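## Task

Close the lid of the tip box labelled C16 and press it until it latches, while leaving the lids of the two other boxes completely open. All three boxes must still rest flat within the locators of their holder plates. The result must hold without the robot supporting anything, so release and pull the gripper away at the end.

## Robot and tools

Robot: two six-joint Doosan M1013 arms, left_arm and right_arm, each carrying a Robotiq 140 two-finger gripper. Either arm may do the job, and the idle one may be parked out of the way. Base of left_arm: (+0.079, +0.498, 0) m, quat_wxyz (+1.000, 0, 0, -0.030). Base of right_arm: (-0.093, -0.521, 0) m, quat_wxyz (+0.999, 0, 0, -0.052).

Scene frame (used for all reported poses): origin on the table surface midway between the arms, +z up, +x outward across the table, left_arm on the +y side. The arm names do not refer to image sides. Holder plates H1, H2, H3 run from the robot's left to its right, each with a loose tip box between locators. A box's ID is printed on a white sticker on its front wall. A lid latches once its front edge is pushed fully down.

execute_actions takes "actions", a list with zero or one item, plus optional "pictures" (true/false).
- Empty list: no motion, returns state and camera images.
- Motion: {"rows": [...], "steps": n}. Each row lasts one control step (1/30 s); 1 to 15 rows; steps 4 to 15, default 15; if rows are fewer than steps, the final row is repeated.
- Wait: {"steps": n} without rows, up to 300; counted from the previous result, and reply time eats into it.
A refused call moves nothing.

Row layout: a single list of 18 numbers covering both arms, always full. First left_arm: six absolute joint targets in radians (waist, shoulder, elbow, forearm roll, wrist pitch, wrist roll, same order as the Joint positions line), then gripper position, force_limit, speed. Then the same nine for right_arm. Joint ranges: elbow -2.792 to 2.792, all others -6.283 to 6.283. A target more than 0.010 rad beyond a range end, and further out than the current angle, gets the call refused; real ends may differ by up to 0.010 rad, and targets past them are clipped, shown by "joint sent to its limit" (possibly referring to an earlier action). The three gripper numbers are absolute settings in [-1, 1]: position +1 fully open (140 mm), about -0.8 pads touching, -1 closes until blocked; force_limit -1 about 14 N, 0 about 60 N, +1 about 107 N; speed -1 about 30 mm/s, 0 about 140, +1 about 250. To leave a gripper untouched, resend its previous three values (0 is a real command). While gripping (status 2), a new force_limit applies only with a new position value such as -0.98 instead of -1.

Motion behaviour: joint target speed is capped at 2.09 rad/s (waist, shoulder), 3.14 (elbow), 3.93 (wrist joints), with a 0.3 s ramp, and an arm's joints are slowed together. Targets are held within 0.456 rad (waist, shoulder), 0.683 (elbow), 0.854 (wrist joints) of measured angles, and scaled back if they would place the gripper over 70 mm from its measured position, so large moves take several calls. After a call the arms keep heading to the last row's target while you think, until motion settles or a step is HELD. Each result is captured 4 steps before the action ends; those steps then run before the next action.

Results: per arm, end_effector_position (m) and end_effector_quat_wxyz, plus linear and angular velocities, all in the scene frame. That position is the point between the pads when closed; fingertips reach about 33 mm past it closed, 9 mm open; fingers point along gripper +z and close along its y. Closing pushes the tips about 24 mm further out, so keep that gap above surfaces. Reported positions can be off, more at long reach. Joint positions (rad), Joint velocities (rad/s) and joint torques (offset, scaled, noisy) follow, one block per arm. object_status: 0 moving, 1 blocked while opening, 2 blocked while closing (a grip), 3 reached target or pads met. position_measured is in counts, 3 open to 230 closed. "joint command not followed" means a clearance check altered joint targets; HELD marks steps whose row was not fully sent. MOTOR HOT warns of heating; OVER-TEMPERATURE FAULT means brakes until cool.

Cameras: cam_high, cam_low, cam_left_wrist, cam_right_wrist, each 504x504, with pinhole+radial calibration (K, D, T_world_to_cam) supplied; wrist camera poses follow the joints. zoom_image takes "camera" and "region" [x0, y0, x1, y1] in pixels of that camera's latest image, origin top-left, at most 504 by 504, and returns a finer view. read_manual returns only licence text. finished_scene(scene) ends the current scene for good, reports success and gives the next task; replying without any tool call ends everything.

Avoid: knocking anything off the table; arms striking or pressing on each other; hard pushes. Contact torque at a joint's load limit (waist and shoulder 309, elbow 145, wrist joints 40.9 N m) or an outside force of 144 N stops that arm for 10 s, yielding to the contact. Held parts may get brief tugs. Finish with the lid latched on its own, gripper open and withdrawn, other lids fully open, boxes seated flat.

Each tool is called by a JSON object that holds its "op" and its "data", one argument or row to a line.

## Session

{"op": "execute_actions", "data": {
  "actions": []
}}

Scene clock: 0.00 s of 7200.00 s.
left_arm: end_effector_position=(+0.4401, -0.2827, +0.3886) position_measured=3 object_status=3 end_effector_quat_wxyz=(+0.696, +0.067, -0.661, +0.271) end_effector_velocity=(+0.001, -0.000, -0.001) end_effector_angular_velocity=(-0.000, -0.000, +0.001) | right_arm: end_effector_position=(+0.6209, -0.5562, +0.1612) position_measured=3 object_status=3 end_effector_quat_wxyz=(-0.001, -0.371, +0.929, -0.023) end_effector_velocity=(-0.000, -0.000, +0.000) end_effector_angular_velocity=(+0.000, -0.000, -0.002)
Joint positions: left_arm=[-0.743  0.735  1.326 -1.537  1.885  3.889] | right_arm=[ 0.026  0.337  1.686 -0.047  1.1    3.896]
Joint velocities: left_arm=[ 0.     0.001 -0.001 -0.    -0.001  0.001] | right_arm=[-0.    -0.     0.     0.     0.     0.001]
Joint torques (N m, as the joint torque sensors report them, + toward a larger angle): no reading

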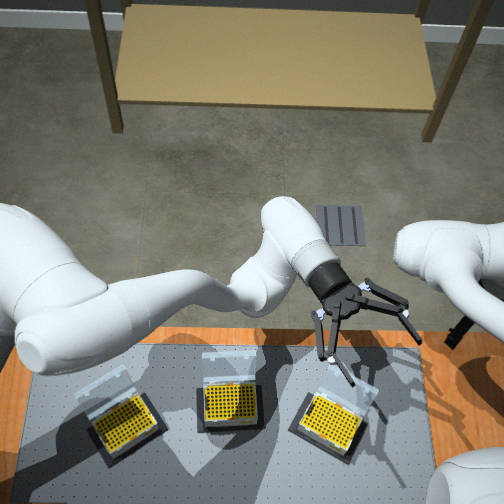

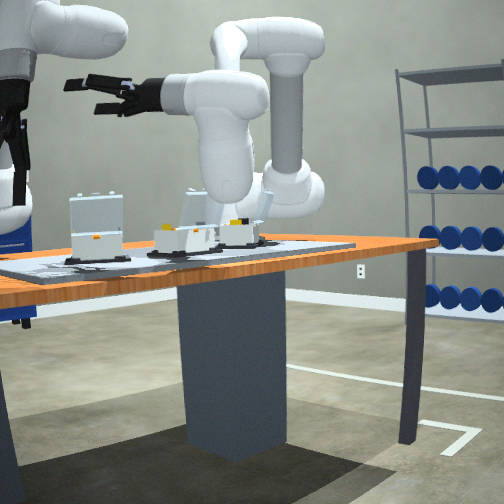

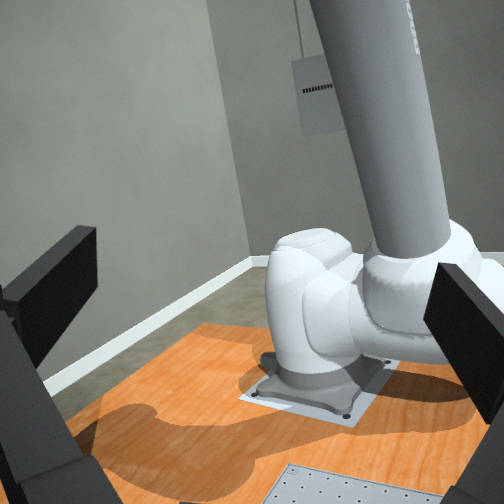

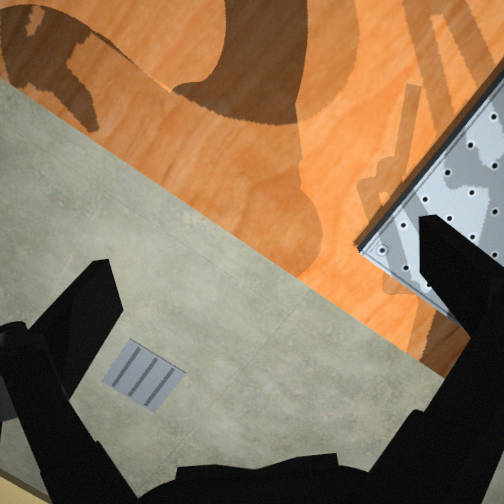

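{"op": "zoom_image", "data": {
  "camera": "cam_high",
  "region": [60, 330, 400, 480]
}}

{"op": "zoom_image", "data": {
  "camera": "cam_low",
  "region": [50, 170, 300, 280]
}}

Region (60, 330, 400, 480) of cam_high's 504x504 image, scaled by 1.482, with more detail than that image has; it fills the top 222 rows of this view, and the rest is white.

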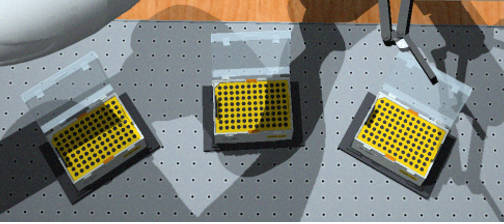

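Region (50, 170, 300, 280) of cam_low's 504x504 image, scaled by 2.016, with more detail than that image has; it fills the top 222 rows of this view, and the rest is white.

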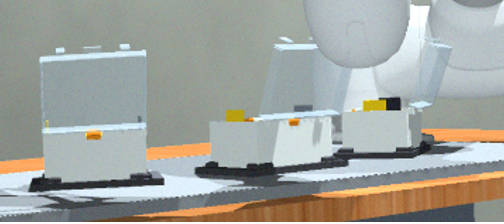

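{"op": "execute_actions", "data": {
  "actions": [
    {"rows":[[0.5,0.735,1.326,-1.537,1.885,3.889,1,0,0,0.026,-0.209,2.322,0,0.287,4.71,1,0,0]],"steps":15}
  ]
}}

{"op": "execute_actions", "data": {
  "actions": [
    {"rows":[[0.5,0.735,1.326,-1.537,1.885,3.889,1,0,0,1.06,-0.209,2.322,0,0.287,4.71,1,0,0]],"steps":15}
  ]
}}

{"op": "execute_actions", "data": {
  "actions": [
    {"steps":60}
  ],
  "pictures": true
}}

Scene clock: 1.63 s of 7200.00 s.
left_arm: end_effector_position=(+0.5817, -0.2000, +0.3886) position_measured=3 object_status=3 end_effector_quat_wxyz=(+0.668, +0.130, -0.652, +0.336) end_effector_velocity=(+0.432, +0.311, +0.000) end_effector_angular_velocity=(-0.001, +0.000, +0.618) | right_arm: end_effector_position=(+0.5447, -0.5395, +0.1950) position_measured=3 object_status=3 end_effector_quat_wxyz=(+0.221, -0.117, +0.967, -0.050) end_effector_velocity=(-0.315, +0.052, +0.189) end_effector_angular_velocity=(+0.728, -1.678, -1.559)
Joint positions: left_arm=[-0.553  0.735  1.326 -1.537  1.885  3.889] | right_arm=[ 0.026  0.009  2.084 -0.018  0.591  4.406]
Joint velocities: left_arm=[ 0.619  0.    -0.001 -0.001  0.001  0.   ] | right_arm=[ 0.    -1.234  1.341  0.1   -1.707  1.711]
Joint torques (N m, as the joint torque sensors report them, + toward a larger angle): left_arm=[   0.06 -101.28  -35.81   -2.      1.68    0.19] | right_arm=[ -1.77 -33.34 -33.     3.45  -0.73  -0.31]
Steps of this call (steps 1 to 38: nothing new was sent; steps 39 to 49: the first 11 steps of this action). Readings (joint positions | what the end effector reports):
39: left_arm=[-0.743 0.735 1.326 -1.537 1.885 3.889] | right_arm=[0.026 0.336 1.687 -0.047 1.099 3.897] | left_arm position_measured=3 object_status=3 | right_arm position_measured=3 object_status=3
40: left_arm=[-0.737 0.735 1.326 -1.537 1.885 3.889] | right_arm=[0.026 0.330 1.696 -0.047 1.087 3.908] | left_arm position_measured=3 object_status=3 | right_arm position_measured=3 object_status=3
42: left_arm=[-0.702 0.735 1.326 -1.537 1.885 3.889] | right_arm=[0.026 0.295 1.746 -0.043 1.024 3.971] | left_arm position_measured=3 object_status=3 | right_arm position_measured=3 object_status=3
46: left_arm=[-0.615 0.735 1.326 -1.537 1.885 3.889] | right_arm=[0.026 0.138 1.944 -0.028 0.770 4.226] | left_arm position_measured=3 object_status=3 | right_arm position_measured=3 object_status=3
49: the state above

Scene clock: 2.13 s of 7200.00 s.
left_arm: end_effector_position=(+0.7725, -0.0109, +0.3885) position_measured=3 object_status=3 end_effector_quat_wxyz=(+0.607, +0.230, -0.623, +0.436) end_effector_velocity=(+0.316, +0.429, -0.002) end_effector_angular_velocity=(+0.001, +0.001, +0.620) | right_arm: end_effector_position=(+0.4722, -0.3937, +0.2277) position_measured=3 object_status=3 end_effector_quat_wxyz=(+0.358, -0.083, +0.930, +0.026) end_effector_velocity=(-0.113, +0.474, -0.006) end_effector_angular_velocity=(+0.023, -0.008, +0.818)
Joint positions: left_arm=[-0.239  0.735  1.326 -1.537  1.885  3.889] | right_arm=[ 0.266 -0.204  2.311 -0.001  0.301  4.696]
Joint velocities: left_arm=[ 0.619  0.002 -0.     0.    -0.001  0.001] | right_arm=[ 0.84  -0.008  0.024  0.003 -0.027  0.028]
Joint torques (N m, as the joint torque sensors report them, + toward a larger angle): left_arm=[ -0.72 -99.98 -35.31  -1.59   1.91   0.03] | right_arm=[ -4.87 -19.73 -35.01   3.36  -0.83  -0.54]
Steps of this call (steps 1 to 4: the last 4 steps of your previous action; steps 5 to 15: the first 11 steps of this action). Readings (joint positions | what the end effector reports):
5: left_arm=[-0.448 0.735 1.326 -1.537 1.885 3.889] | right_arm=[0.027 -0.171 2.280 -0.003 0.341 4.656] | left_arm position_measured=3 object_status=3 | right_arm position_measured=3 object_status=3
6: left_arm=[-0.427 0.735 1.326 -1.537 1.885 3.889] | right_arm=[0.032 -0.190 2.299 -0.002 0.317 4.681] | left_arm position_measured=3 object_status=3 | right_arm position_measured=3 object_status=3
8: left_arm=[-0.385 0.735 1.326 -1.537 1.885 3.889] | right_arm=[0.065 -0.205 2.307 -0.002 0.305 4.692] | left_arm position_measured=3 object_status=3 | right_arm position_measured=3 object_status=3
12: left_arm=[-0.302 0.735 1.326 -1.537 1.885 3.889] | right_arm=[0.181 -0.203 2.308 -0.002 0.305 4.693] | left_arm position_measured=3 object_status=3 | right_arm position_measured=3 object_status=3
15: the state above

Scene clock: 4.13 s of 7200.00 s.
left_arm: end_effector_position=(+0.9345, +0.5894, +0.3882) position_measured=3 object_status=3 end_effector_quat_wxyz=(+0.408, +0.440, -0.498, +0.626) end_effector_velocity=(-0.000, -0.000, +0.001) end_effector_angular_velocity=(-0.001, -0.000, -0.000) | right_arm: end_effector_position=(+0.2110, -0.0314, +0.2254) position_measured=3 object_status=3 end_effector_quat_wxyz=(+0.322, -0.430, +0.827, +0.166) end_effector_velocity=(-0.000, +0.000, -0.000) end_effector_angular_velocity=(+0.001, +0.001, -0.001)
Joint positions: left_arm=[ 0.5    0.735  1.326 -1.537  1.885  3.889] | right_arm=[ 1.06  -0.209  2.322  0.     0.287  4.71 ]
Joint velocities: left_arm=[ 0.    -0.001  0.001 -0.001  0.001 -0.   ] | right_arm=[ 0.     0.    -0.    -0.     0.     0.001]
Joint torques (N m, as the joint torque sensors report them, + toward a larger angle): left_arm=[  1.98 -96.83 -34.54  -1.93   1.61  -0.03] | right_arm=[ -0.52 -15.92 -36.12   3.83  -1.23  -0.31]
Kept back: nothing.
Steps of this call (steps 1 to 4: the last 4 steps of your previous action; steps 5 to 60: the robot went on to your last target). Readings (joint positions | what the end effector reports):
1: left_arm=[-0.218 0.735 1.326 -1.537 1.885 3.889] | right_arm=[0.295 -0.205 2.311 -0.001 0.300 4.697] | left_arm position_measured=3 object_status=3 | right_arm position_measured=3 object_status=3
2: left_arm=[-0.197 0.735 1.326 -1.537 1.885 3.889] | right_arm=[0.323 -0.205 2.312 -0.001 0.299 4.698] | left_arm position_measured=3 object_status=3 | right_arm position_measured=3 object_status=3
4: left_arm=[-0.156 0.735 1.326 -1.537 1.885 3.889] | right_arm=[0.380 -0.206 2.313 -0.001 0.297 4.700] | left_arm position_measured=3 object_status=3 | right_arm position_measured=3 object_status=3
8: left_arm=[-0.072 0.735 1.326 -1.537 1.885 3.889] | right_arm=[0.494 -0.206 2.315 -0.001 0.295 4.702] | left_arm position_measured=3 object_status=3 | right_arm position_measured=3 object_status=3
60: the state above
All arms were judged still, so your last target was given up. Only a new action makes them travel on or press farther. Fingers that are still opening or closing keep moving.
camera_calibration (this result's frames):
cam_left_wrist: T_world_to_cam=[[-0.96549, -0.198167, -0.168993, 1.09087], [0.110256, 0.276857, -0.954565, 0.113135], [0.23595, -0.940255, -0.245454, 0.60822], [0, 0, 0, 1]] pos_world=[0.89724, 0.756734, 0.441633]
cam_right_wrist: T_world_to_cam=[[-0.738341, 0.671016, 0.0677541, 0.166937], [0.356394, 0.302905, 0.883873, -0.258507], [0.57257, 0.676747, -0.462793, 0.190222], [0, 0, 0, 1]] pos_world=[0.106471, -0.162447, 0.30521]

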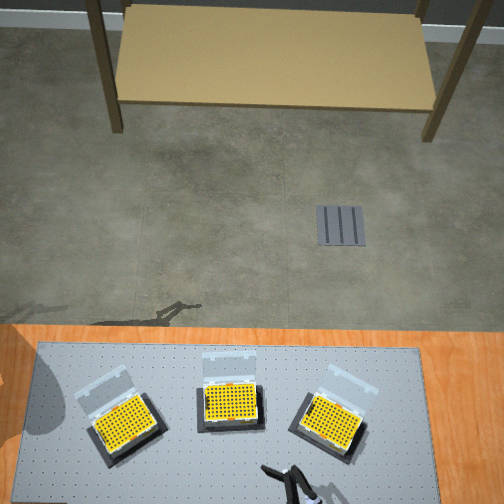

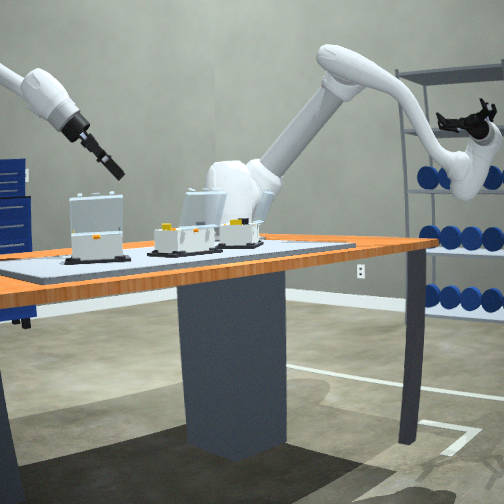

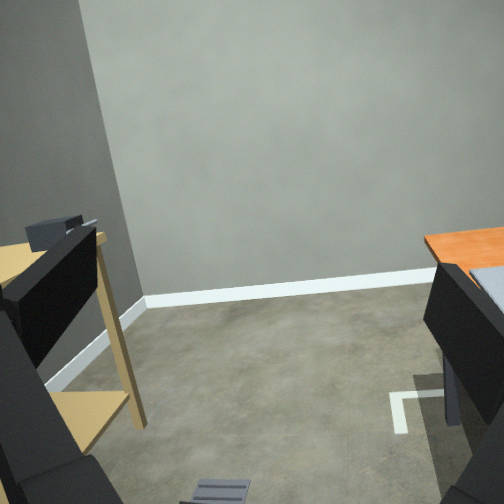

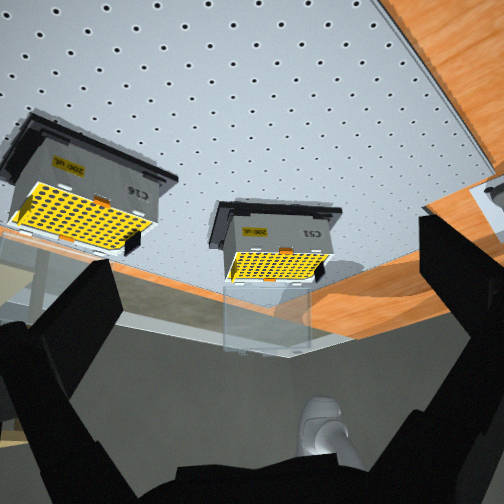

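{"op": "zoom_image", "data": {
  "camera": "cam_right_wrist",
  "region": [0, 100, 350, 300]
}}

{"op": "zoom_image", "data": {
  "camera": "cam_high",
  "region": [180, 340, 290, 450]
}}

Region (0, 100, 350, 300) of cam_right_wrist's 504x504 image, scaled by 1.440, with more detail than that image has; it fills the top 288 rows of this view, and the rest is white.

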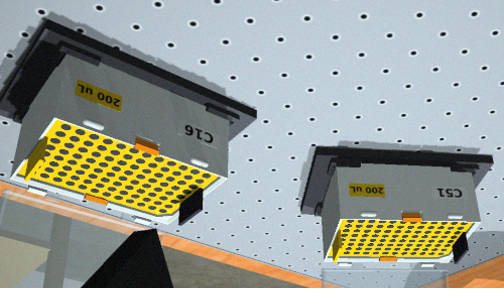

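Region (180, 340, 290, 450) of cam_high's 504x504 image, scaled by 4.582, with more detail than that image has.

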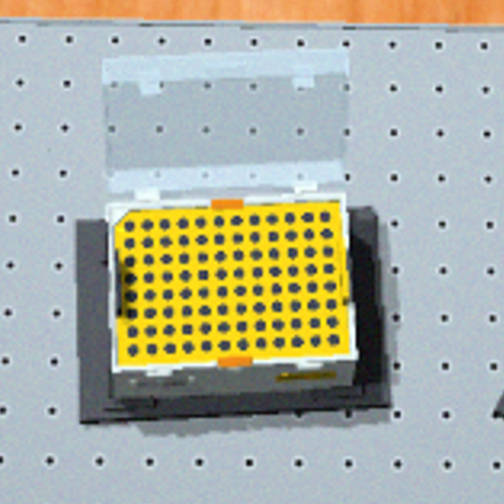

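{"op": "execute_actions", "data": {
  "actions": [
    {"rows":[[0.5,0.735,1.326,-1.537,1.885,3.889,1,0,0,0.7665,0.525,1.219,0,1.397,3.804,-0.16,0,0]],"steps":15}
  ]
}}

{"op": "execute_actions", "data": {
  "actions": [
    {"steps":30}
  ],
  "pictures": true
}}

Scene clock: 5.37 s of 7200.00 s.
left_arm: end_effector_position=(+0.9345, +0.5894, +0.3882) position_measured=3 object_status=3 end_effector_quat_wxyz=(+0.408, +0.440, -0.498, +0.626) end_effector_velocity=(-0.001, +0.000, +0.000) end_effector_angular_velocity=(-0.001, +0.000, -0.003) | right_arm: end_effector_position=(+0.3406, -0.0074, +0.2407) position_measured=77 object_status=0 end_effector_quat_wxyz=(+0.194, -0.569, +0.798, +0.039) end_effector_velocity=(+0.435, +0.109, +0.076) end_effector_angular_velocity=(-1.031, +0.373, +0.666)
Joint positions: left_arm=[ 0.5    0.735  1.326 -1.537  1.885  3.889] | right_arm=[0.923 0.048 1.936 0.    0.759 4.291]
Joint velocities: left_arm=[ 0.     0.001 -0.001 -0.     0.003 -0.001] | right_arm=[-0.362  0.922 -1.377 -0.     1.463 -1.115]
Joint torques (N m, as the joint torque sensors report them, + toward a larger angle): left_arm=[ -0.56 -97.28 -35.49  -2.06   1.71   0.12] | right_arm=[  1.72 -48.38 -37.27   3.66  -0.83   0.36]
Steps of this call (steps 1 to 26: nothing new was sent; steps 27 to 37: the first 11 steps of this action). Readings (joint positions | what the end effector reports):
27: left_arm=[0.500 0.735 1.326 -1.537 1.885 3.889] | right_arm=[1.060 -0.208 2.321 0.000 0.288 4.709] | left_arm position_measured=3 object_status=3 | right_arm position_measured=3 object_status=0
28: left_arm=[0.500 0.735 1.326 -1.537 1.885 3.889] | right_arm=[1.056 -0.202 2.312 0.000 0.300 4.697] | left_arm position_measured=3 object_status=3 | right_arm position_measured=9 object_status=0
30: left_arm=[0.500 0.735 1.326 -1.537 1.885 3.889] | right_arm=[1.033 -0.167 2.258 0.000 0.367 4.631] | left_arm position_measured=3 object_status=3 | right_arm position_measured=24 object_status=0
34: left_arm=[0.500 0.735 1.326 -1.537 1.885 3.889] | right_arm=[0.965 -0.047 2.078 0.000 0.592 4.421] | left_arm position_measured=3 object_status=3 | right_arm position_measured=55 object_status=0
37: the state above

Scene clock: 6.37 s of 7200.00 s.
left_arm: end_effector_position=(+0.9345, +0.5894, +0.3882) position_measured=3 object_status=3 end_effector_quat_wxyz=(+0.408, +0.440, -0.498, +0.626) end_effector_velocity=(+0.000, +0.000, -0.000) end_effector_angular_velocity=(+0.001, +0.000, +0.001) | right_arm: end_effector_position=(+0.5658, +0.0362, +0.2602) position_measured=149 object_status=3 end_effector_quat_wxyz=(-0.000, +0.707, -0.707, +0.000) end_effector_velocity=(+0.000, +0.000, -0.000) end_effector_angular_velocity=(-0.000, +0.000, -0.000)
Joint positions: left_arm=[ 0.5    0.735  1.326 -1.537  1.885  3.889] | right_arm=[0.767 0.525 1.219 0.    1.397 3.804]
Joint velocities: left_arm=[ 0.     0.    -0.     0.    -0.002 -0.   ] | right_arm=[-0.     0.001 -0.001 -0.     0.     0.   ]
Joint torques (N m, as the joint torque sensors report them, + toward a larger angle): left_arm=[  2.38 -97.05 -36.2   -1.93   1.46   0.18] | right_arm=[ -0.48 -95.07 -40.57   4.49   0.42  -0.39]
Kept back: nothing.
Steps of this call (steps 1 to 4: the last 4 steps of your previous action; steps 5 to 30: the robot went on to your last target). Readings (joint positions | what the end effector reports):
1: left_arm=[0.500 0.735 1.326 -1.537 1.885 3.889] | right_arm=[0.911 0.079 1.890 0.000 0.806 4.255] | left_arm position_measured=3 object_status=3 | right_arm position_measured=85 object_status=0
2: left_arm=[0.500 0.735 1.326 -1.537 1.885 3.889] | right_arm=[0.901 0.109 1.845 0.000 0.849 4.222] | left_arm position_measured=3 object_status=3 | right_arm position_measured=92 object_status=0
4: left_arm=[0.500 0.735 1.326 -1.537 1.885 3.889] | right_arm=[0.881 0.169 1.755 0.000 0.928 4.162] | left_arm position_measured=3 object_status=3 | right_arm position_measured=108 object_status=0
8: left_arm=[0.500 0.735 1.326 -1.537 1.885 3.889] | right_arm=[0.842 0.291 1.571 0.000 1.089 4.039] | left_arm position_measured=3 object_status=3 | right_arm position_measured=138 object_status=0
30: the state above
camera_calibration (this result's frames):
cam_left_wrist: T_world_to_cam=[[-0.965489, -0.198171, -0.168994, 1.09087], [0.110257, 0.276852, -0.954566, 0.113139], [0.235954, -0.940256, -0.245448, 0.608215], [0, 0, 0, 1]] pos_world=[0.89724, 0.756735, 0.441634]
cam_right_wrist: T_world_to_cam=[[-0.989845, 0.138328, -0.0327354, 0.568917], [0.118611, 0.930662, 0.34612, -0.184425], [0.0783437, 0.338722, -0.937619, 0.372887], [0, 0, 0, 1]] pos_world=[0.555802, -0.0333651, 0.432083]

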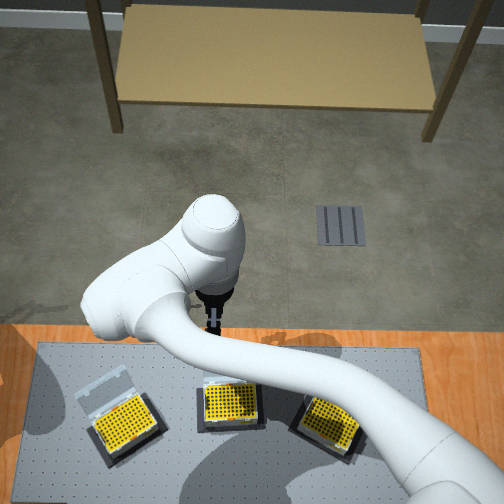

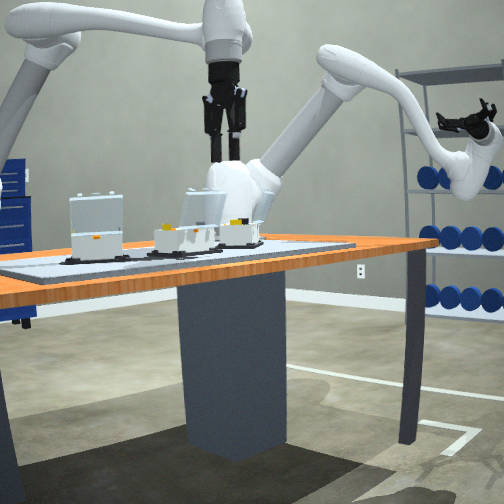

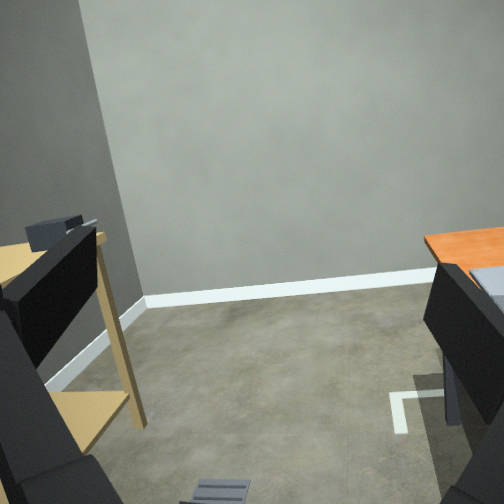

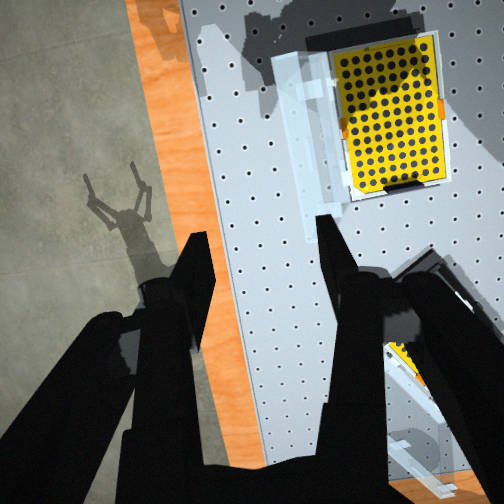

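{"op": "execute_actions", "data": {
  "actions": [
    {"rows":[[0.5,0.735,1.326,-1.537,1.885,3.889,1,0,0,0.738,0.4625,1.315,0,1.364,3.776,-0.03,0,0]],"steps":12}
  ]
}}

{"op": "execute_actions", "data": {
  "actions": [
    {"rows":[[0.5,0.735,1.326,-1.537,1.885,3.889,1,0,0,0.738,0.484,1.37,0,1.287,3.776,-0.03,0,0]],"steps":15}
  ],
  "pictures": true
}}

Scene clock: 7.03 s of 7200.00 s.
left_arm: end_effector_position=(+0.9345, +0.5894, +0.3882) position_measured=3 object_status=3 end_effector_quat_wxyz=(+0.408, +0.440, -0.498, +0.626) end_effector_velocity=(+0.000, -0.000, +0.000) end_effector_angular_velocity=(+0.000, -0.001, -0.000) | right_arm: end_effector_position=(+0.5511, -0.0051, +0.2602) position_measured=132 object_status=0 end_effector_quat_wxyz=(-0.000, +0.707, -0.707, +0.000) end_effector_velocity=(-0.003, -0.002, -0.006) end_effector_angular_velocity=(-0.004, +0.005, +0.002)
Joint positions: left_arm=[ 0.5    0.735  1.326 -1.537  1.885  3.889] | right_arm=[0.738 0.463 1.315 0.    1.364 3.776]
Joint velocities: left_arm=[-0.     0.    -0.001  0.    -0.     0.   ] | right_arm=[-0.     0.     0.01   0.    -0.004 -0.002]
Joint torques (N m, as the joint torque sensors report them, + toward a larger angle): left_arm=[   2.23 -100.75  -36.44   -1.54    1.6     0.04] | right_arm=[ -0.15 -90.65 -40.24   4.5    0.47  -0.23]
Steps of this call (steps 1 to 12: the robot went on to your last target; steps 13 to 20: the first 8 steps of this action). Readings (joint positions | what the end effector reports):
13: left_arm=[0.500 0.735 1.326 -1.537 1.885 3.889] | right_arm=[0.766 0.524 1.220 0.000 1.397 3.804] | left_arm position_measured=3 object_status=3 | right_arm position_measured=149 object_status=0
14: left_arm=[0.500 0.735 1.326 -1.537 1.885 3.889] | right_arm=[0.764 0.519 1.229 0.000 1.394 3.801] | left_arm position_measured=3 object_status=3 | right_arm position_measured=143 object_status=0
16: left_arm=[0.500 0.735 1.326 -1.537 1.885 3.889] | right_arm=[0.749 0.487 1.278 0.000 1.377 3.787] | left_arm position_measured=3 object_status=3 | right_arm position_measured=133 object_status=0
20: the state above

Scene clock: 7.53 s of 7200.00 s.
left_arm: end_effector_position=(+0.9345, +0.5894, +0.3882) position_measured=3 object_status=3 end_effector_quat_wxyz=(+0.408, +0.440, -0.498, +0.626) end_effector_velocity=(+0.000, -0.001, -0.002) end_effector_angular_velocity=(-0.000, +0.002, +0.000) | right_arm: end_effector_position=(+0.5523, -0.0042, +0.2126) position_measured=132 object_status=3 end_effector_quat_wxyz=(-0.000, +0.707, -0.707, +0.000) end_effector_velocity=(-0.000, -0.000, -0.001) end_effector_angular_velocity=(-0.000, +0.000, -0.000)
Joint positions: left_arm=[ 0.5    0.735  1.326 -1.537  1.885  3.889] | right_arm=[ 0.738  0.484  1.37  -0.     1.287  3.776]
Joint velocities: left_arm=[-0.001  0.001  0.001  0.    -0.001  0.001] | right_arm=[-0.     0.     0.001 -0.    -0.001  0.   ]
Joint torques (N m, as the joint torque sensors report them, + toward a larger angle): left_arm=[  1.14 -97.07 -35.62  -1.64   1.33   0.37] | right_arm=[ -0.81 -90.1  -39.46   4.26   0.52  -0.37]
Steps of this call (steps 1 to 4: the last 4 steps of your previous action; steps 5 to 15: the first 11 steps of this action). Readings (joint positions | what the end effector reports):
5: left_arm=[0.500 0.735 1.326 -1.537 1.885 3.889] | right_arm=[0.738 0.463 1.316 0.000 1.362 3.776] | left_arm position_measured=3 object_status=3 | right_arm position_measured=132 object_status=0
6: left_arm=[0.500 0.735 1.326 -1.537 1.885 3.889] | right_arm=[0.738 0.466 1.324 0.000 1.350 3.776] | left_arm position_measured=3 object_status=3 | right_arm position_measured=132 object_status=3
8: left_arm=[0.500 0.735 1.326 -1.537 1.885 3.889] | right_arm=[0.738 0.480 1.358 0.000 1.304 3.776] | left_arm position_measured=3 object_status=3 | right_arm position_measured=132 object_status=3
12: left_arm=[0.500 0.735 1.326 -1.537 1.885 3.889] | right_arm=[0.738 0.484 1.370 -0.000 1.287 3.776] | left_arm position_measured=3 object_status=3 | right_arm position_measured=132 object_status=3
15: the state above
camera_calibration (this result's frames):
cam_left_wrist: T_world_to_cam=[[-0.965489, -0.198171, -0.168994, 1.09087], [0.110257, 0.276852, -0.954566, 0.113139], [0.235954, -0.940256, -0.245448, 0.608215], [0, 0, 0, 1]] pos_world=[0.89724, 0.756735, 0.441634]
cam_right_wrist: T_world_to_cam=[[-0.989772, 0.138847, -0.032768, 0.559587], [0.119092, 0.930622, 0.346064, -0.129009], [0.0785445, 0.338622, -0.937639, 0.342891], [0, 0, 0, 1]] pos_world=[0.542295, -0.073748, 0.384489]

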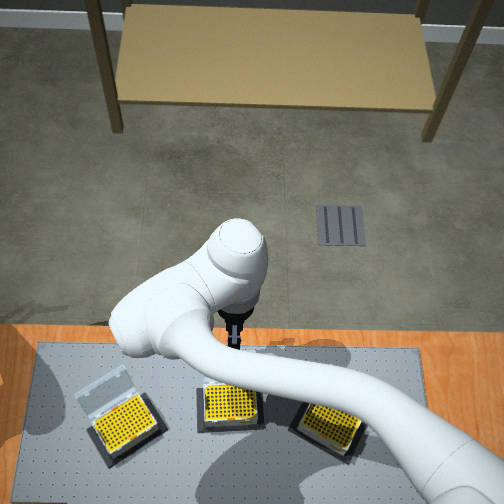

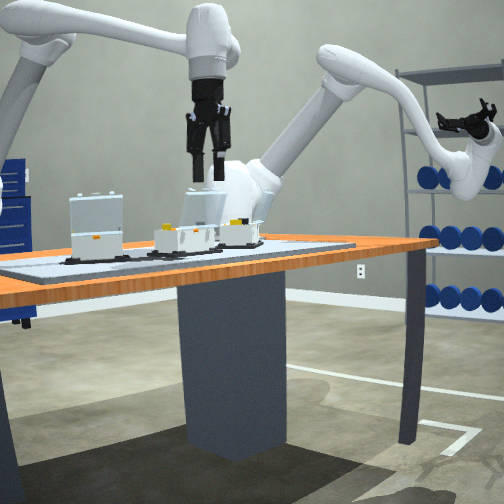

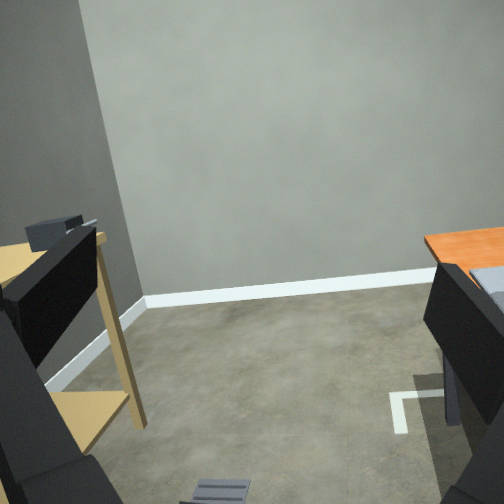

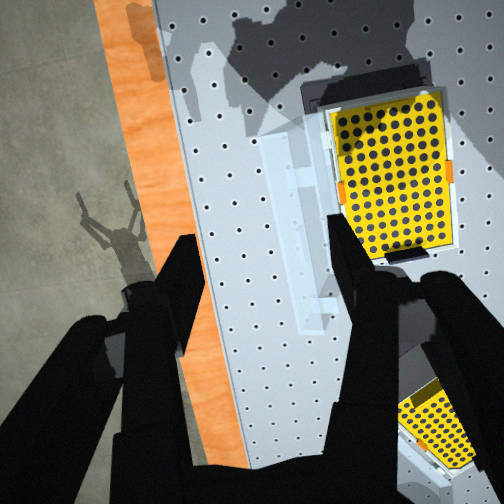

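{"op": "execute_actions", "data": {
  "actions": [
    {"rows":[[0.5,0.735,1.326,-1.537,1.885,3.889,1,0,0,0.748,0.4657,1.398,0,1.278,3.785,-0.03,0,0]],"steps":10}
  ]
}}

{"op": "execute_actions", "data": {
  "actions": [
    {"rows":[[0.5,0.735,1.326,-1.537,1.885,3.889,1,0,0,0.748,0.491,1.449,0,1.2016,3.785,-0.03,0,0]],"steps":15}
  ],
  "pictures": true
}}

Scene clock: 8.03 s of 7200.00 s.
left_arm: end_effector_position=(+0.9345, +0.5894, +0.3882) position_measured=3 object_status=3 end_effector_quat_wxyz=(+0.408, +0.440, -0.498, +0.626) end_effector_velocity=(-0.000, -0.000, +0.000) end_effector_angular_velocity=(+0.001, -0.001, +0.000) | right_arm: end_effector_position=(+0.5378, -0.0049, +0.2126) position_measured=132 object_status=3 end_effector_quat_wxyz=(+0.000, +0.707, -0.707, +0.000) end_effector_velocity=(-0.004, -0.001, -0.002) end_effector_angular_velocity=(-0.002, +0.002, -0.004)
Joint positions: left_arm=[ 0.5    0.735  1.326 -1.537  1.885  3.889] | right_arm=[ 0.748  0.466  1.398 -0.     1.278  3.785]
Joint velocities: left_arm=[-0.    -0.001  0.     0.    -0.     0.   ] | right_arm=[ 0.002 -0.004  0.01   0.    -0.003  0.006]
Joint torques (N m, as the joint torque sensors report them, + toward a larger angle): left_arm=[  0.18 -96.96 -35.55  -1.59   1.52   0.23] | right_arm=[ -3.11 -89.41 -39.57   4.31  -0.43   0.04]
Steps of this call (steps 1 to 4: the last 4 steps of your previous action; steps 5 to 9: the robot went on to your last target; steps 10 to 15: the first 6 steps of this action). Readings (joint positions | what the end effector reports):
10: left_arm=[0.500 0.735 1.326 -1.537 1.885 3.889] | right_arm=[0.738 0.483 1.371 -0.000 1.287 3.776] | left_arm position_measured=3 object_status=3 | right_arm position_measured=132 object_status=3
11: left_arm=[0.500 0.735 1.326 -1.537 1.885 3.889] | right_arm=[0.741 0.478 1.380 -0.000 1.284 3.778] | left_arm position_measured=3 object_status=3 | right_arm position_measured=132 object_status=3
13: left_arm=[0.500 0.735 1.326 -1.537 1.885 3.889] | right_arm=[0.747 0.467 1.395 -0.000 1.279 3.784] | left_arm position_measured=3 object_status=3 | right_arm position_measured=132 object_status=3
15: the state above

Scene clock: 8.53 s of 7200.00 s.
left_arm: end_effector_position=(+0.9345, +0.5894, +0.3882) position_measured=3 object_status=3 end_effector_quat_wxyz=(+0.408, +0.440, -0.498, +0.626) end_effector_velocity=(+0.001, +0.001, -0.002) end_effector_angular_velocity=(-0.001, +0.003, +0.002) | right_arm: end_effector_position=(+0.5377, -0.0048, +0.1651) position_measured=132 object_status=3 end_effector_quat_wxyz=(-0.000, +0.707, -0.707, -0.000) end_effector_velocity=(+0.000, +0.000, +0.000) end_effector_angular_velocity=(+0.001, -0.001, -0.001)
Joint positions: left_arm=[ 0.5    0.735  1.326 -1.537  1.885  3.889] | right_arm=[0.748 0.491 1.449 0.    1.202 3.785]
Joint velocities: left_arm=[ 0.001  0.002  0.    -0.    -0.001 -0.001] | right_arm=[ 0.    -0.     0.    -0.    -0.001  0.001]
Joint torques (N m, as the joint torque sensors report them, + toward a larger angle): left_arm=[  1.31 -98.51 -35.52  -1.81   1.61   0.03] | right_arm=[ -1.06 -89.76 -38.44   4.21   0.53  -0.32]
Steps of this call (steps 1 to 4: the last 4 steps of your previous action; steps 5 to 15: the first 11 steps of this action). Readings (joint positions | what the end effector reports):
5: left_arm=[0.500 0.735 1.326 -1.537 1.885 3.889] | right_arm=[0.748 0.466 1.399 0.000 1.276 3.785] | left_arm position_measured=3 object_status=3 | right_arm position_measured=132 object_status=3
6: left_arm=[0.500 0.735 1.326 -1.537 1.885 3.889] | right_arm=[0.748 0.469 1.406 0.000 1.264 3.785] | left_arm position_measured=3 object_status=3 | right_arm position_measured=132 object_status=3
8: left_arm=[0.500 0.735 1.326 -1.537 1.885 3.889] | right_arm=[0.748 0.486 1.438 0.000 1.219 3.785] | left_arm position_measured=3 object_status=3 | right_arm position_measured=132 object_status=3
12: left_arm=[0.500 0.735 1.326 -1.537 1.885 3.889] | right_arm=[0.748 0.491 1.449 0.000 1.202 3.785] | left_arm position_measured=3 object_status=3 | right_arm position_measured=132 object_status=3
15: the state above
camera_calibration (this result's frames):
cam_left_wrist: T_world_to_cam=[[-0.965489, -0.198171, -0.168994, 1.09087], [0.110257, 0.276852, -0.954566, 0.113138], [0.235954, -0.940256, -0.245448, 0.608215], [0, 0, 0, 1]] pos_world=[0.89724, 0.756735, 0.441634]
cam_right_wrist: T_world_to_cam=[[-0.98993, 0.137818, -0.0323231, 0.543619], [0.118301, 0.930836, 0.345758, -0.109801], [0.0777392, 0.338453, -0.937767, 0.300137], [0, 0, 0, 1]] pos_world=[0.527802, -0.0742955, 0.336994]

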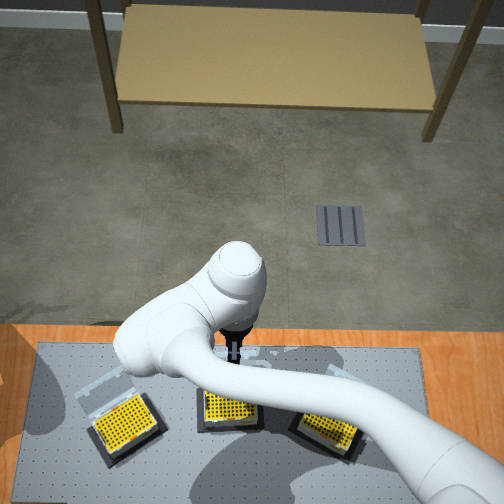

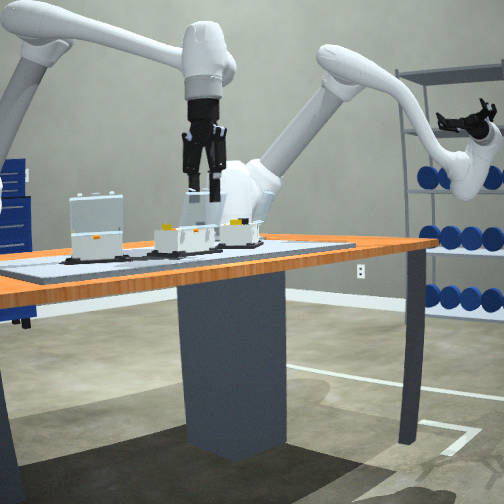

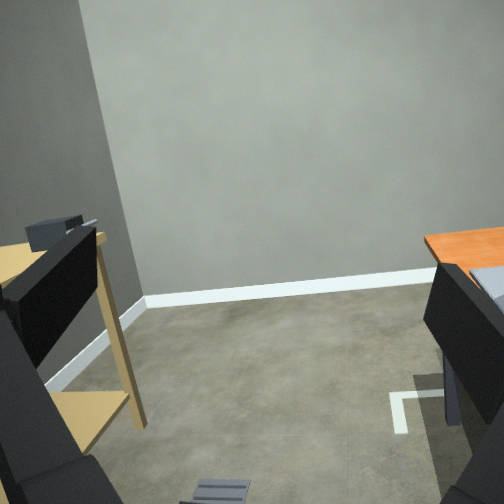

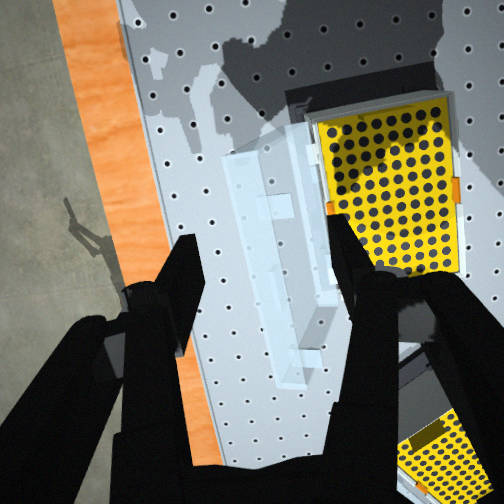

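{"op": "execute_actions", "data": {
  "actions": [
    {"rows":[[0.5,0.735,1.326,-1.537,1.885,3.889,1,0,0,0.757,0.478,1.47,0,1.194,3.794,-0.03,0,0],[0.5,0.735,1.326,-1.537,1.885,3.889,1,0,0,0.757,0.478,1.47,0,1.194,3.794,-0.03,0,0],[0.5,0.735,1.326,-1.537,1.885,3.889,1,0,0,0.766,0.464,1.49,0,1.187,3.803,-0.03,0,0],[0.5,0.735,1.326,-1.537,1.885,3.889,1,0,0,0.766,0.464,1.49,0,1.187,3.803,-0.03,0,0],[0.5,0.735,1.326,-1.537,1.885,3.889,1,0,0,0.775,0.45,1.511,0,1.18,3.813,-0.03,0,0],[0.5,0.735,1.326,-1.537,1.885,3.889,1,0,0,0.775,0.45,1.511,0,1.18,3.813,-0.03,0,0],[0.5,0.735,1.326,-1.537,1.885,3.889,1,0,0,0.784,0.437,1.532,0,1.173,3.822,-0.03,0,0]],"steps":15}
  ]
}}

{"op": "execute_actions", "data": {
  "actions": [
    {"steps":10}
  ],
  "pictures": true
}}

Scene clock: 9.10 s of 7200.00 s.
left_arm: end_effector_position=(+0.9345, +0.5894, +0.3882) position_measured=3 object_status=3 end_effector_quat_wxyz=(+0.408, +0.440, -0.498, +0.626) end_effector_velocity=(+0.000, -0.001, -0.001) end_effector_angular_velocity=(-0.001, +0.002, -0.001) | right_arm: end_effector_position=(+0.4911, -0.0051, +0.1651) position_measured=132 object_status=3 end_effector_quat_wxyz=(+0.000, +0.707, -0.707, -0.000) end_effector_velocity=(-0.011, -0.003, -0.003) end_effector_angular_velocity=(-0.003, +0.003, -0.003)
Joint positions: left_arm=[ 0.5    0.735  1.326 -1.537  1.885  3.889] | right_arm=[0.784 0.437 1.531 0.    1.173 3.822]
Joint velocities: left_arm=[-0.001  0.001  0.    -0.    -0.    -0.001] | right_arm=[ 0.007 -0.011  0.023  0.    -0.008  0.01 ]
Joint torques (N m, as the joint torque sensors report them, + toward a larger angle): left_arm=[   1.75 -101.25  -35.6    -2.14    1.82    0.37] | right_arm=[ -2.37 -79.15 -39.98   4.3    0.37  -0.07]
Steps of this call (steps 1 to 4: the last 4 steps of your previous action; steps 5 to 6: the robot went on to your last target; steps 7 to 17: the first 11 steps of this action). Readings (joint positions | what the end effector reports):
7: left_arm=[0.500 0.735 1.326 -1.537 1.885 3.889] | right_arm=[0.748 0.490 1.450 0.000 1.201 3.786] | left_arm position_measured=3 object_status=3 | right_arm position_measured=132 object_status=3
8: left_arm=[0.500 0.735 1.326 -1.537 1.885 3.889] | right_arm=[0.751 0.486 1.458 0.000 1.198 3.789] | left_arm position_measured=3 object_status=3 | right_arm position_measured=132 object_status=3
10: left_arm=[0.500 0.735 1.326 -1.537 1.885 3.889] | right_arm=[0.760 0.474 1.476 0.000 1.192 3.797] | left_arm position_measured=3 object_status=3 | right_arm position_measured=132 object_status=3
14: left_arm=[0.500 0.735 1.326 -1.537 1.885 3.889] | right_arm=[0.777 0.447 1.517 0.000 1.178 3.815] | left_arm position_measured=3 object_status=3 | right_arm position_measured=132 object_status=3
17: the state above

Scene clock: 9.43 s of 7200.00 s.
left_arm: end_effector_position=(+0.9345, +0.5894, +0.3882) position_measured=3 object_status=3 end_effector_quat_wxyz=(+0.408, +0.440, -0.498, +0.626) end_effector_velocity=(+0.001, -0.000, -0.001) end_effector_angular_velocity=(+0.001, +0.002, +0.002) | right_arm: end_effector_position=(+0.4906, -0.0052, +0.1649) position_measured=132 object_status=3 end_effector_quat_wxyz=(+0.000, +0.707, -0.707, -0.000) end_effector_velocity=(-0.000, -0.000, -0.000) end_effector_angular_velocity=(-0.000, +0.000, -0.001)
Joint positions: left_arm=[ 0.5    0.735  1.326 -1.537  1.885  3.889] | right_arm=[0.784 0.437 1.532 0.    1.173 3.822]
Joint velocities: left_arm=[-0.     0.001 -0.     0.    -0.003 -0.001] | right_arm=[ 0.    -0.     0.     0.     0.     0.001]
Joint torques (N m, as the joint torque sensors report them, + toward a larger angle): left_arm=[  3.31 -95.86 -36.31  -2.03   1.44   0.27] | right_arm=[ -1.06 -83.76 -37.62   4.13   0.43  -0.35]
Kept back: nothing.
Steps of this call (steps 1 to 4: the last 4 steps of your previous action; steps 5 to 10: the robot went on to your last target). Readings (joint positions | what the end effector reports):
1: left_arm=[0.500 0.735 1.326 -1.537 1.885 3.889] | right_arm=[0.784 0.437 1.532 0.000 1.173 3.822] | left_arm position_measured=3 object_status=3 | right_arm position_measured=132 object_status=3
2: left_arm=[0.500 0.735 1.326 -1.537 1.885 3.889] | right_arm=[0.784 0.437 1.532 0.000 1.173 3.822] | left_arm position_measured=3 object_status=3 | right_arm position_measured=132 object_status=3
4: left_arm=[0.500 0.735 1.326 -1.537 1.885 3.889] | right_arm=[0.784 0.437 1.532 0.000 1.173 3.822] | left_arm position_measured=3 object_status=3 | right_arm position_measured=132 object_status=3
8: left_arm=[0.500 0.735 1.326 -1.537 1.885 3.889] | right_arm=[0.784 0.437 1.532 0.000 1.173 3.822] | left_arm position_measured=3 object_status=3 | right_arm position_measured=132 object_status=3
10: the state above
camera_calibration (this result's frames):
cam_left_wrist: T_world_to_cam=[[-0.965489, -0.198171, -0.168994, 1.09087], [0.110257, 0.276852, -0.954566, 0.113139], [0.235954, -0.940256, -0.245448, 0.608215], [0, 0, 0, 1]] pos_world=[0.89724, 0.756735, 0.441634]
cam_right_wrist: T_world_to_cam=[[-0.989797, 0.138843, -0.0319974, 0.496933], [0.119402, 0.930815, 0.345438, -0.104294], [0.0777452, 0.338093, -0.937896, 0.303853], [0, 0, 0, 1]] pos_world=[0.480693, -0.0746473, 0.33691]

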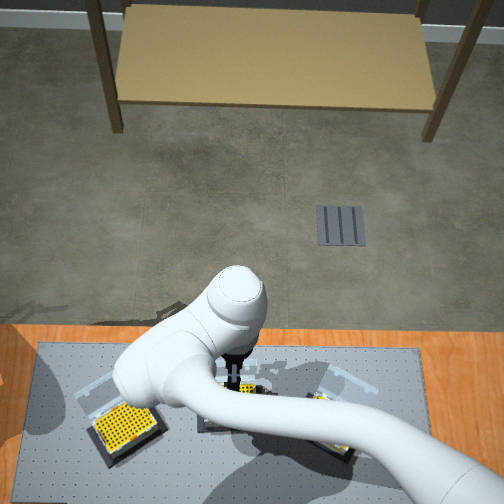

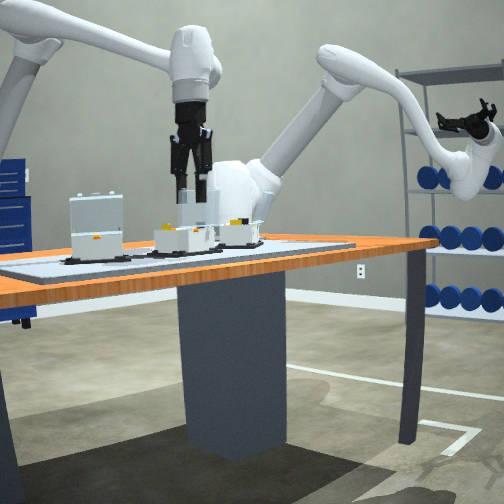

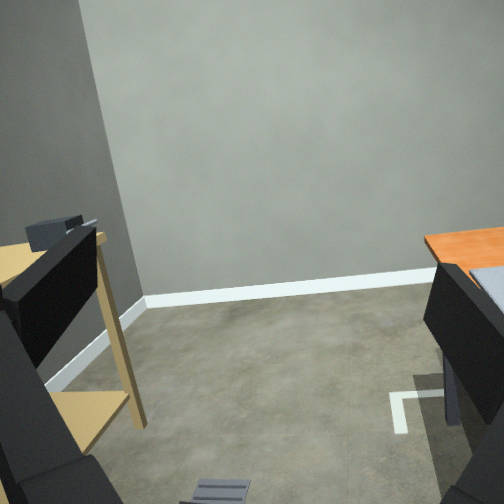

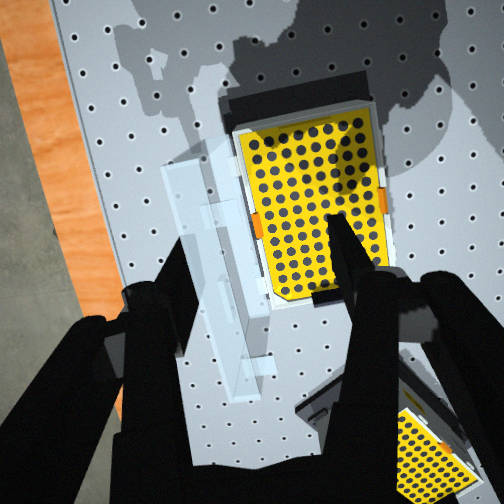

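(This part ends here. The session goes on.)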